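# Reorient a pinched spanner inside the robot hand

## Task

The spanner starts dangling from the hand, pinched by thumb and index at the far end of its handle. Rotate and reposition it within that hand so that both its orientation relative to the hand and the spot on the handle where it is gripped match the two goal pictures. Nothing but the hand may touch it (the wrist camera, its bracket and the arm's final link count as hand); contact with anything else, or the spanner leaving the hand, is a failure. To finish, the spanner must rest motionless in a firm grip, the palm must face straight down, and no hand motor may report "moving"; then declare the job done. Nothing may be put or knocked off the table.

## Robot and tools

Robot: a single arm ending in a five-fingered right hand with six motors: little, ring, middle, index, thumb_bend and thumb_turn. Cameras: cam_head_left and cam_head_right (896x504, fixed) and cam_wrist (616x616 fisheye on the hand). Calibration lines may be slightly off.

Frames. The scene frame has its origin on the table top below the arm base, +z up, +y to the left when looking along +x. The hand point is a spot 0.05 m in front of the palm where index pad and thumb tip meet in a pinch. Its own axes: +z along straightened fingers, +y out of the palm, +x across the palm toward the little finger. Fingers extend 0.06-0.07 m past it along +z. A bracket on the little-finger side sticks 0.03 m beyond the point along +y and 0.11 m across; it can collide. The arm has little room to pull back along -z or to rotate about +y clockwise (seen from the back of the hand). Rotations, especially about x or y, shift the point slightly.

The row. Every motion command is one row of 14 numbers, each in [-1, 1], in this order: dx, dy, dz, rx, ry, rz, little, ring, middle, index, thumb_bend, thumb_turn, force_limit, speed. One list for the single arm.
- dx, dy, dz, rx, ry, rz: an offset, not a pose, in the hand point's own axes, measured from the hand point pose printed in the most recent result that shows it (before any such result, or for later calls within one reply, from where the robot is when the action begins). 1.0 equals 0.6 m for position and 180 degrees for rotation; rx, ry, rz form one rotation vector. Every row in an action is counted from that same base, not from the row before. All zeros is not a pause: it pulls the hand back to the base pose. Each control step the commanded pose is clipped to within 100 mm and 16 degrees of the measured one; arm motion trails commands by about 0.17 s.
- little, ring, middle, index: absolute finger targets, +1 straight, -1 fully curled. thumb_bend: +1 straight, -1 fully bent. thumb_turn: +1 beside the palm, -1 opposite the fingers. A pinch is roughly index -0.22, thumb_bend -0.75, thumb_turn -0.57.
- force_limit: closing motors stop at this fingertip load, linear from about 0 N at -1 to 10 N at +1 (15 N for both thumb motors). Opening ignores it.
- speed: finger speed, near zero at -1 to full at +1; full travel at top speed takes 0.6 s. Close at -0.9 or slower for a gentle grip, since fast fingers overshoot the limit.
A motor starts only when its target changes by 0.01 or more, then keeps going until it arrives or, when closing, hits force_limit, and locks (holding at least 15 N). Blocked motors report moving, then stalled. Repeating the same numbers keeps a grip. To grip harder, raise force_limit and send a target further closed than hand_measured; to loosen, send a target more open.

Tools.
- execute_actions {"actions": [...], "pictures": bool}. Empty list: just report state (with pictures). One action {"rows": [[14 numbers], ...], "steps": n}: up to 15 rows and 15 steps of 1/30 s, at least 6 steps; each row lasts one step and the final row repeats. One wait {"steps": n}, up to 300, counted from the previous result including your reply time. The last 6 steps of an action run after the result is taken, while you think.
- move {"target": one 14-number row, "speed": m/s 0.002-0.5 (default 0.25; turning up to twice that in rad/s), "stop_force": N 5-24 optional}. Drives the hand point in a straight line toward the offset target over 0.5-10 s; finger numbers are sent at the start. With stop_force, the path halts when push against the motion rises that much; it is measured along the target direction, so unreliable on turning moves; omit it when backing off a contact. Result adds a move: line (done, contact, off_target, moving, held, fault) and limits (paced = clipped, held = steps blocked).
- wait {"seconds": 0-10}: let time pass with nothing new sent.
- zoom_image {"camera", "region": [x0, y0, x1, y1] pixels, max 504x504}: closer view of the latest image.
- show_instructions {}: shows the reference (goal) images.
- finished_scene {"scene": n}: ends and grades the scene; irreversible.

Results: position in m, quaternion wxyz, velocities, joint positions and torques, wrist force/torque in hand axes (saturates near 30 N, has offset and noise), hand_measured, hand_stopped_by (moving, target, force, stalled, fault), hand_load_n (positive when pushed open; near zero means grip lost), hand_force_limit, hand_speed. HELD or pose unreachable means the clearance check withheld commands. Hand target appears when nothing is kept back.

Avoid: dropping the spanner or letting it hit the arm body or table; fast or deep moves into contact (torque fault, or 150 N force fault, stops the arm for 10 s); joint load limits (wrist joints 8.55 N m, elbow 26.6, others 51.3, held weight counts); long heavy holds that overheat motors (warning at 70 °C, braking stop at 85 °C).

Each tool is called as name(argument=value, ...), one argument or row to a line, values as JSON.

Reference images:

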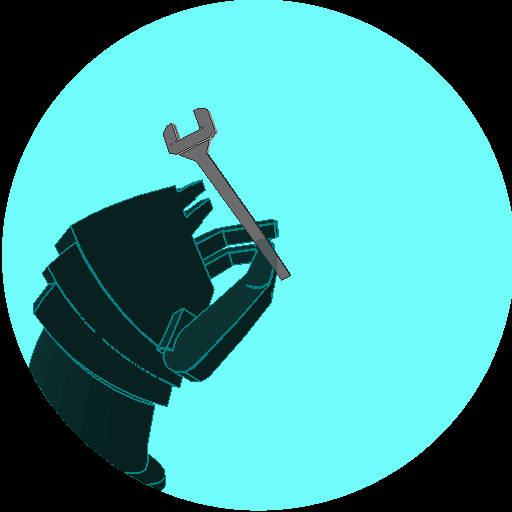

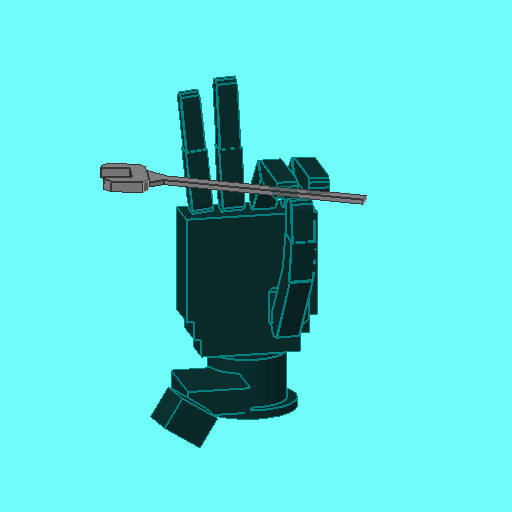

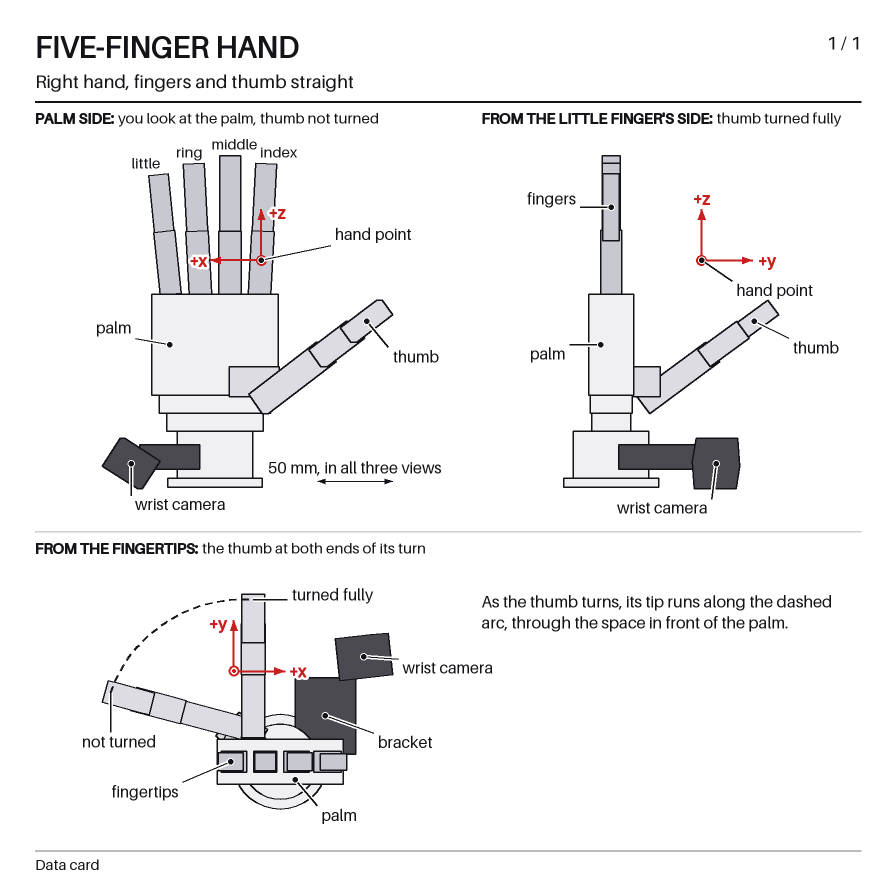

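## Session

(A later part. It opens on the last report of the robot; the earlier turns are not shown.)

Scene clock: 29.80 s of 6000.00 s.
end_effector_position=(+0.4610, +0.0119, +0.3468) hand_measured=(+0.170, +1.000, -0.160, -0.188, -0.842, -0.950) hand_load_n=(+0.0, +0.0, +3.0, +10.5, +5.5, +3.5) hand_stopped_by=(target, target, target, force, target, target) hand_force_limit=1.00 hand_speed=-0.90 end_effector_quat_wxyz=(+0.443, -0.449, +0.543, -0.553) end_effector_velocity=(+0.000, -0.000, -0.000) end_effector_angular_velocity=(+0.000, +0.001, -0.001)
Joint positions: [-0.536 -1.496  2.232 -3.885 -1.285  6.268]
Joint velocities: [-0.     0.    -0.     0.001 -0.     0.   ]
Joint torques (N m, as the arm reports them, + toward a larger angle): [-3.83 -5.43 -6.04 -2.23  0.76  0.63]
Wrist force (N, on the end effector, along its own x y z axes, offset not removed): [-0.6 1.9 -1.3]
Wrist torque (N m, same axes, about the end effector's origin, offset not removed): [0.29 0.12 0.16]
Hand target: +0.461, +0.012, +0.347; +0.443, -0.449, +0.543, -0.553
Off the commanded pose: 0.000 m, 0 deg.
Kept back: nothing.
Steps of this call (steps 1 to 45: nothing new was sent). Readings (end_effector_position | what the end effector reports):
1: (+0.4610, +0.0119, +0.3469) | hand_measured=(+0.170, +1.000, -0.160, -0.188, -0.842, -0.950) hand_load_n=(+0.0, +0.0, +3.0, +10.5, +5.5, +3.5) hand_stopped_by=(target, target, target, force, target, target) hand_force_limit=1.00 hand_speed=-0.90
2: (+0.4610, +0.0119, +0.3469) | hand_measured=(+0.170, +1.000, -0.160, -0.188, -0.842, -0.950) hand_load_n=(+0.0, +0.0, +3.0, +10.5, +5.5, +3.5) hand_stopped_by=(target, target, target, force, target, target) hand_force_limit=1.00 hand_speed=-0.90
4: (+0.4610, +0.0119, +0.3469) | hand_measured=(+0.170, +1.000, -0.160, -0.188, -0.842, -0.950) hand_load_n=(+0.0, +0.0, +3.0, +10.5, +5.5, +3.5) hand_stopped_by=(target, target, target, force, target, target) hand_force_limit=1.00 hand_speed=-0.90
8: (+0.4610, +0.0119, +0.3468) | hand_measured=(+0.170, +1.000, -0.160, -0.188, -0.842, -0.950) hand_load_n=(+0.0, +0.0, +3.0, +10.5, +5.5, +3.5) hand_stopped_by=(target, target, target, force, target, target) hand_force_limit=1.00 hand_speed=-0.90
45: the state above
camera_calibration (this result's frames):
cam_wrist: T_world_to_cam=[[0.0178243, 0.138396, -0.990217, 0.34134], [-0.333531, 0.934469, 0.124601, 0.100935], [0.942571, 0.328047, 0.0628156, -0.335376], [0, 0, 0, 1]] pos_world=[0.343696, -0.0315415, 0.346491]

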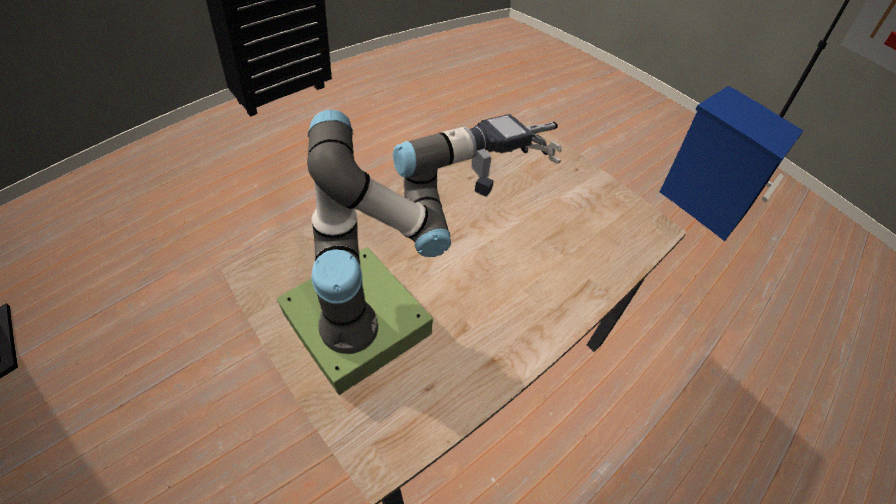

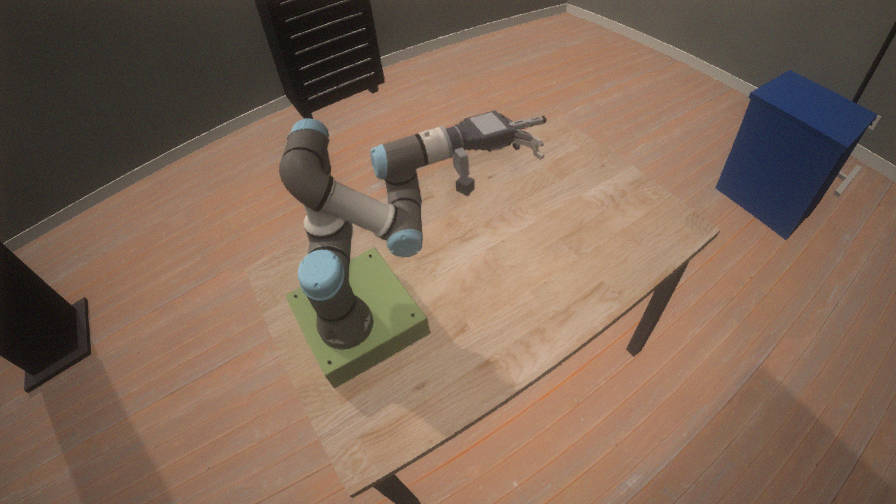

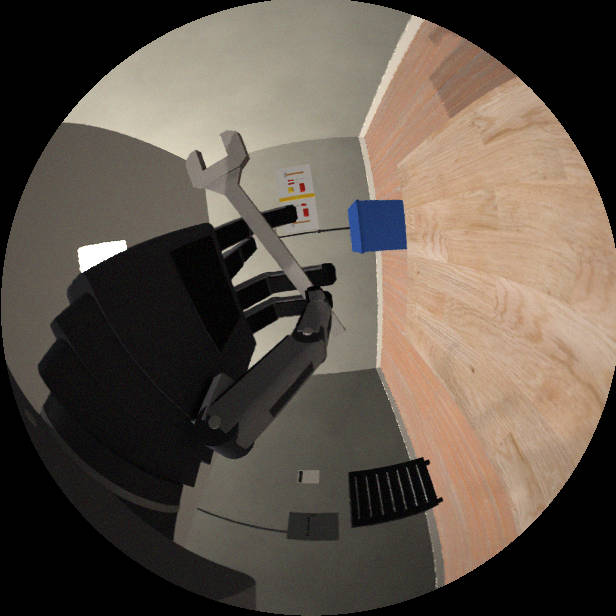

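Firm up the middle finger.

move(
  target=[0,0,0,0,0,0,0.17,1,-0.185,-0.25,-0.85,-0.95,0.3,-0.92],
)

wait(
  seconds=1.5,
)

Scene clock: 30.73 s of 6000.00 s.
end_effector_position=(+0.4610, +0.0119, +0.3468) hand_measured=(+0.170, +1.000, -0.174, -0.188, -0.842, -0.950) hand_load_n=(+0.0, +0.0, +6.5, +11.0, +6.0, +3.5) hand_stopped_by=(target, target, force, force, target, target) hand_force_limit=0.30 hand_speed=-0.92 end_effector_quat_wxyz=(+0.443, -0.449, +0.543, -0.553) end_effector_velocity=(-0.000, +0.000, +0.000) end_effector_angular_velocity=(-0.000, -0.001, -0.000)
Joint positions: [-0.536 -1.496  2.232 -3.885 -1.285  6.268]
Joint velocities: [-0.    -0.001  0.     0.    -0.     0.   ]
Joint torques (N m, as the arm reports them, + toward a larger angle): [-3.69 -5.53 -6.01 -2.24  0.76  0.59]
Wrist force (N, on the end effector, along its own x y z axes, offset not removed): [-1.2 1.7 -0.8]
Wrist torque (N m, same axes, about the end effector's origin, offset not removed): [0.24 0.13 0.08]
Hand target: +0.461, +0.012, +0.347; +0.443, -0.449, +0.543, -0.553
Off the commanded pose: 0.000 m, 0 deg.
Kept back: nothing.
move: done
camera_calibration (this result's frames):
cam_wrist: T_world_to_cam=[[0.0178242, 0.138396, -0.990217, 0.34134], [-0.333531, 0.934469, 0.124601, 0.100935], [0.94257, 0.328047, 0.0628156, -0.335376], [0, 0, 0, 1]] pos_world=[0.343696, -0.0315414, 0.346491]

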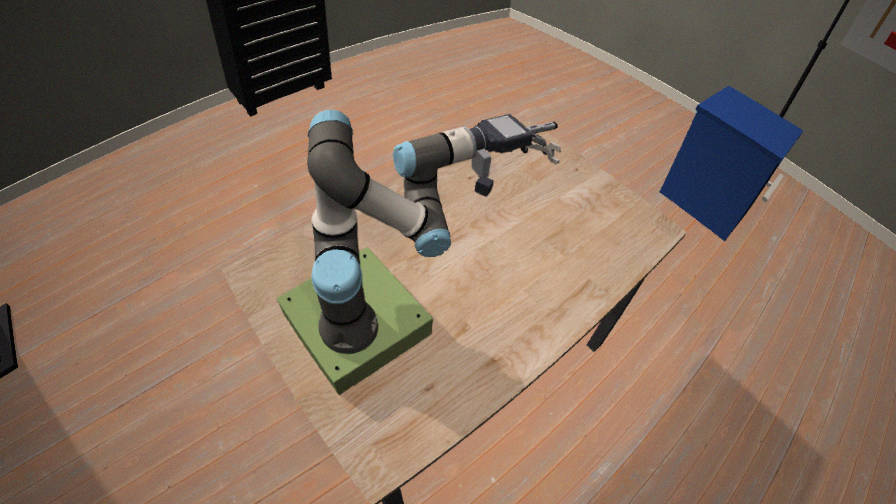

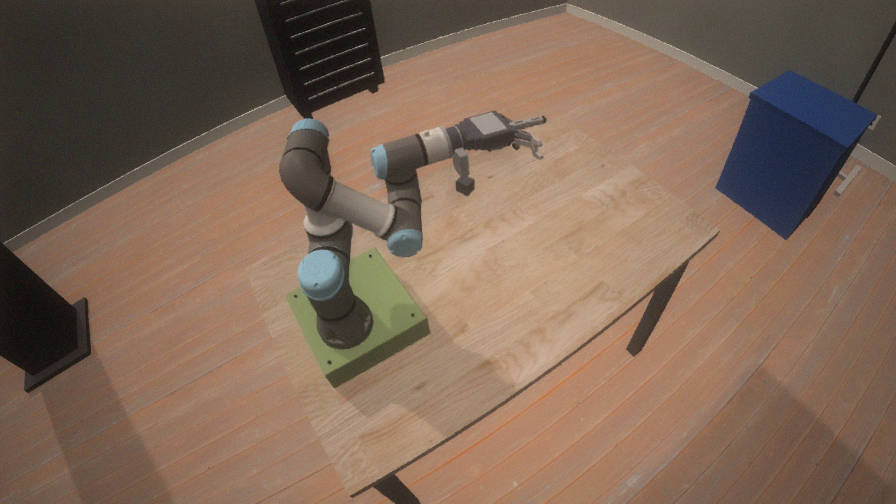

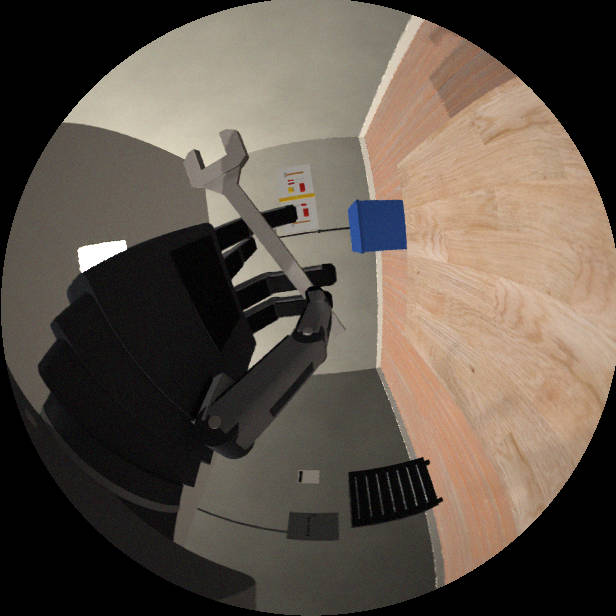

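Scene clock: 32.23 s of 6000.00 s.
end_effector_position=(+0.4610, +0.0119, +0.3468) hand_measured=(+0.170, +1.000, -0.174, -0.188, -0.842, -0.950) hand_load_n=(+0.0, +0.0, +6.5, +11.0, +6.0, +3.5) hand_stopped_by=(target, target, force, force, target, target) hand_force_limit=0.30 hand_speed=-0.92 end_effector_quat_wxyz=(+0.443, -0.449, +0.543, -0.553) end_effector_velocity=(-0.000, +0.000, +0.000) end_effector_angular_velocity=(-0.001, -0.001, +0.000)
Joint positions: [-0.536 -1.496  2.232 -3.885 -1.285  6.268]
Joint velocities: [-0.    -0.001 -0.    -0.     0.     0.   ]
Joint torques (N m, as the arm reports them, + toward a larger angle): [-3.74 -5.55 -6.07 -2.27  0.71  0.57]
Wrist force (N, on the end effector, along its own x y z axes, offset not removed): [0.2 1.0 -1.6]
Wrist torque (N m, same axes, about the end effector's origin, offset not removed): [0.12 -0.07 0.06]
Hand target: +0.461, +0.012, +0.347; +0.443, -0.449, +0.543, -0.553
Off the commanded pose: 0.000 m, 0 deg.
Kept back: nothing.
Steps of this call (steps 1 to 45: nothing new was sent). Readings (end_effector_position | what the end effector reports):
1: (+0.4610, +0.0119, +0.3468) | hand_measured=(+0.170, +1.000, -0.174, -0.188, -0.842, -0.950) hand_load_n=(+0.0, +0.0, +6.5, +11.0, +6.0, +3.5) hand_stopped_by=(target, target, force, force, target, target) hand_force_limit=0.30 hand_speed=-0.92
2: (+0.4610, +0.0119, +0.3468) | hand_measured=(+0.170, +1.000, -0.174, -0.188, -0.842, -0.950) hand_load_n=(+0.0, +0.0, +6.5, +11.0, +6.0, +3.5) hand_stopped_by=(target, target, force, force, target, target) hand_force_limit=0.30 hand_speed=-0.92
4: (+0.4610, +0.0119, +0.3468) | hand_measured=(+0.170, +1.000, -0.174, -0.188, -0.842, -0.950) hand_load_n=(+0.0, +0.0, +6.5, +11.0, +6.0, +3.5) hand_stopped_by=(target, target, force, force, target, target) hand_force_limit=0.30 hand_speed=-0.92
8: (+0.4610, +0.0119, +0.3468) | hand_measured=(+0.170, +1.000, -0.174, -0.188, -0.842, -0.950) hand_load_n=(+0.0, +0.0, +6.5, +11.0, +6.0, +3.5) hand_stopped_by=(target, target, force, force, target, target) hand_force_limit=0.30 hand_speed=-0.92
45: the state above
camera_calibration (this result's frames):
cam_wrist: T_world_to_cam=[[0.0178242, 0.138396, -0.990217, 0.34134], [-0.333531, 0.934468, 0.124601, 0.100935], [0.94257, 0.328047, 0.0628157, -0.335376], [0, 0, 0, 1]] pos_world=[0.343696, -0.0315414, 0.346491]

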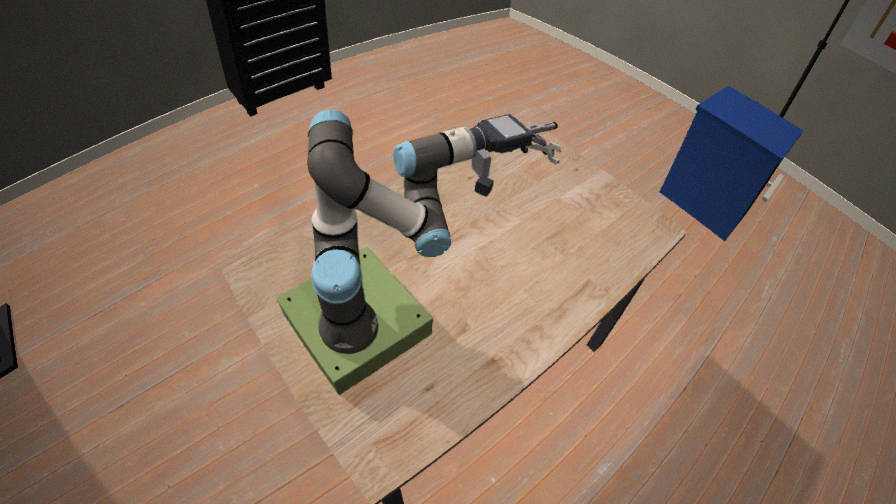

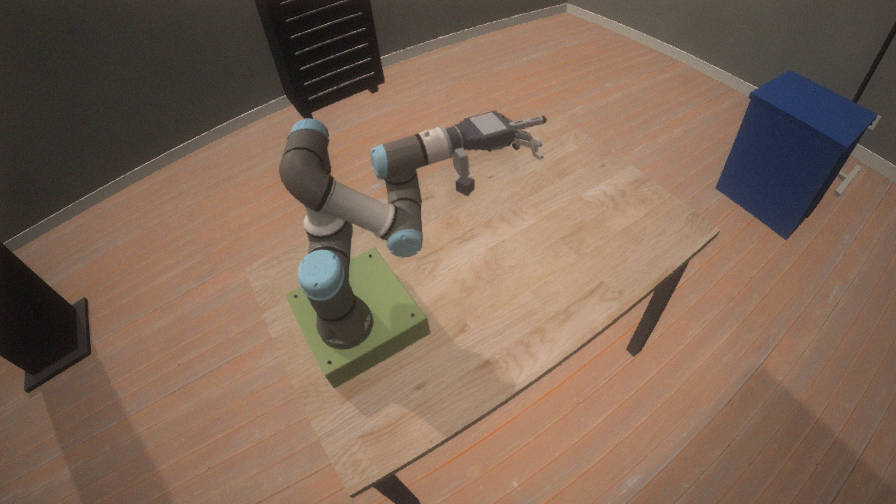

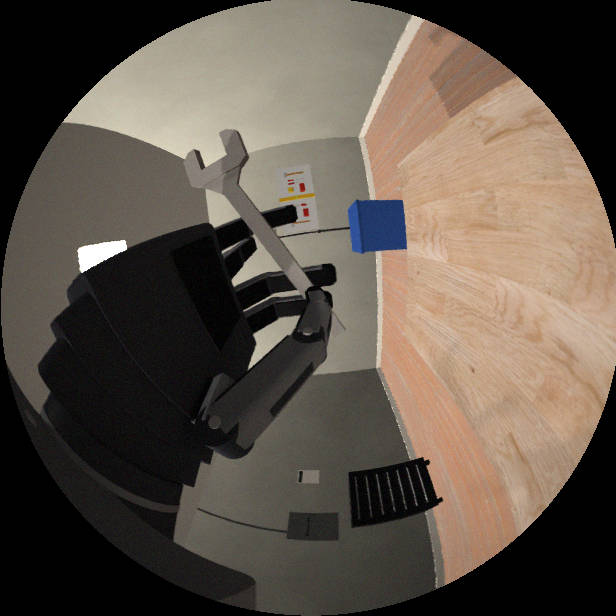

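finished_scene(
  scene=1,
)

The scene is finished: the task was done.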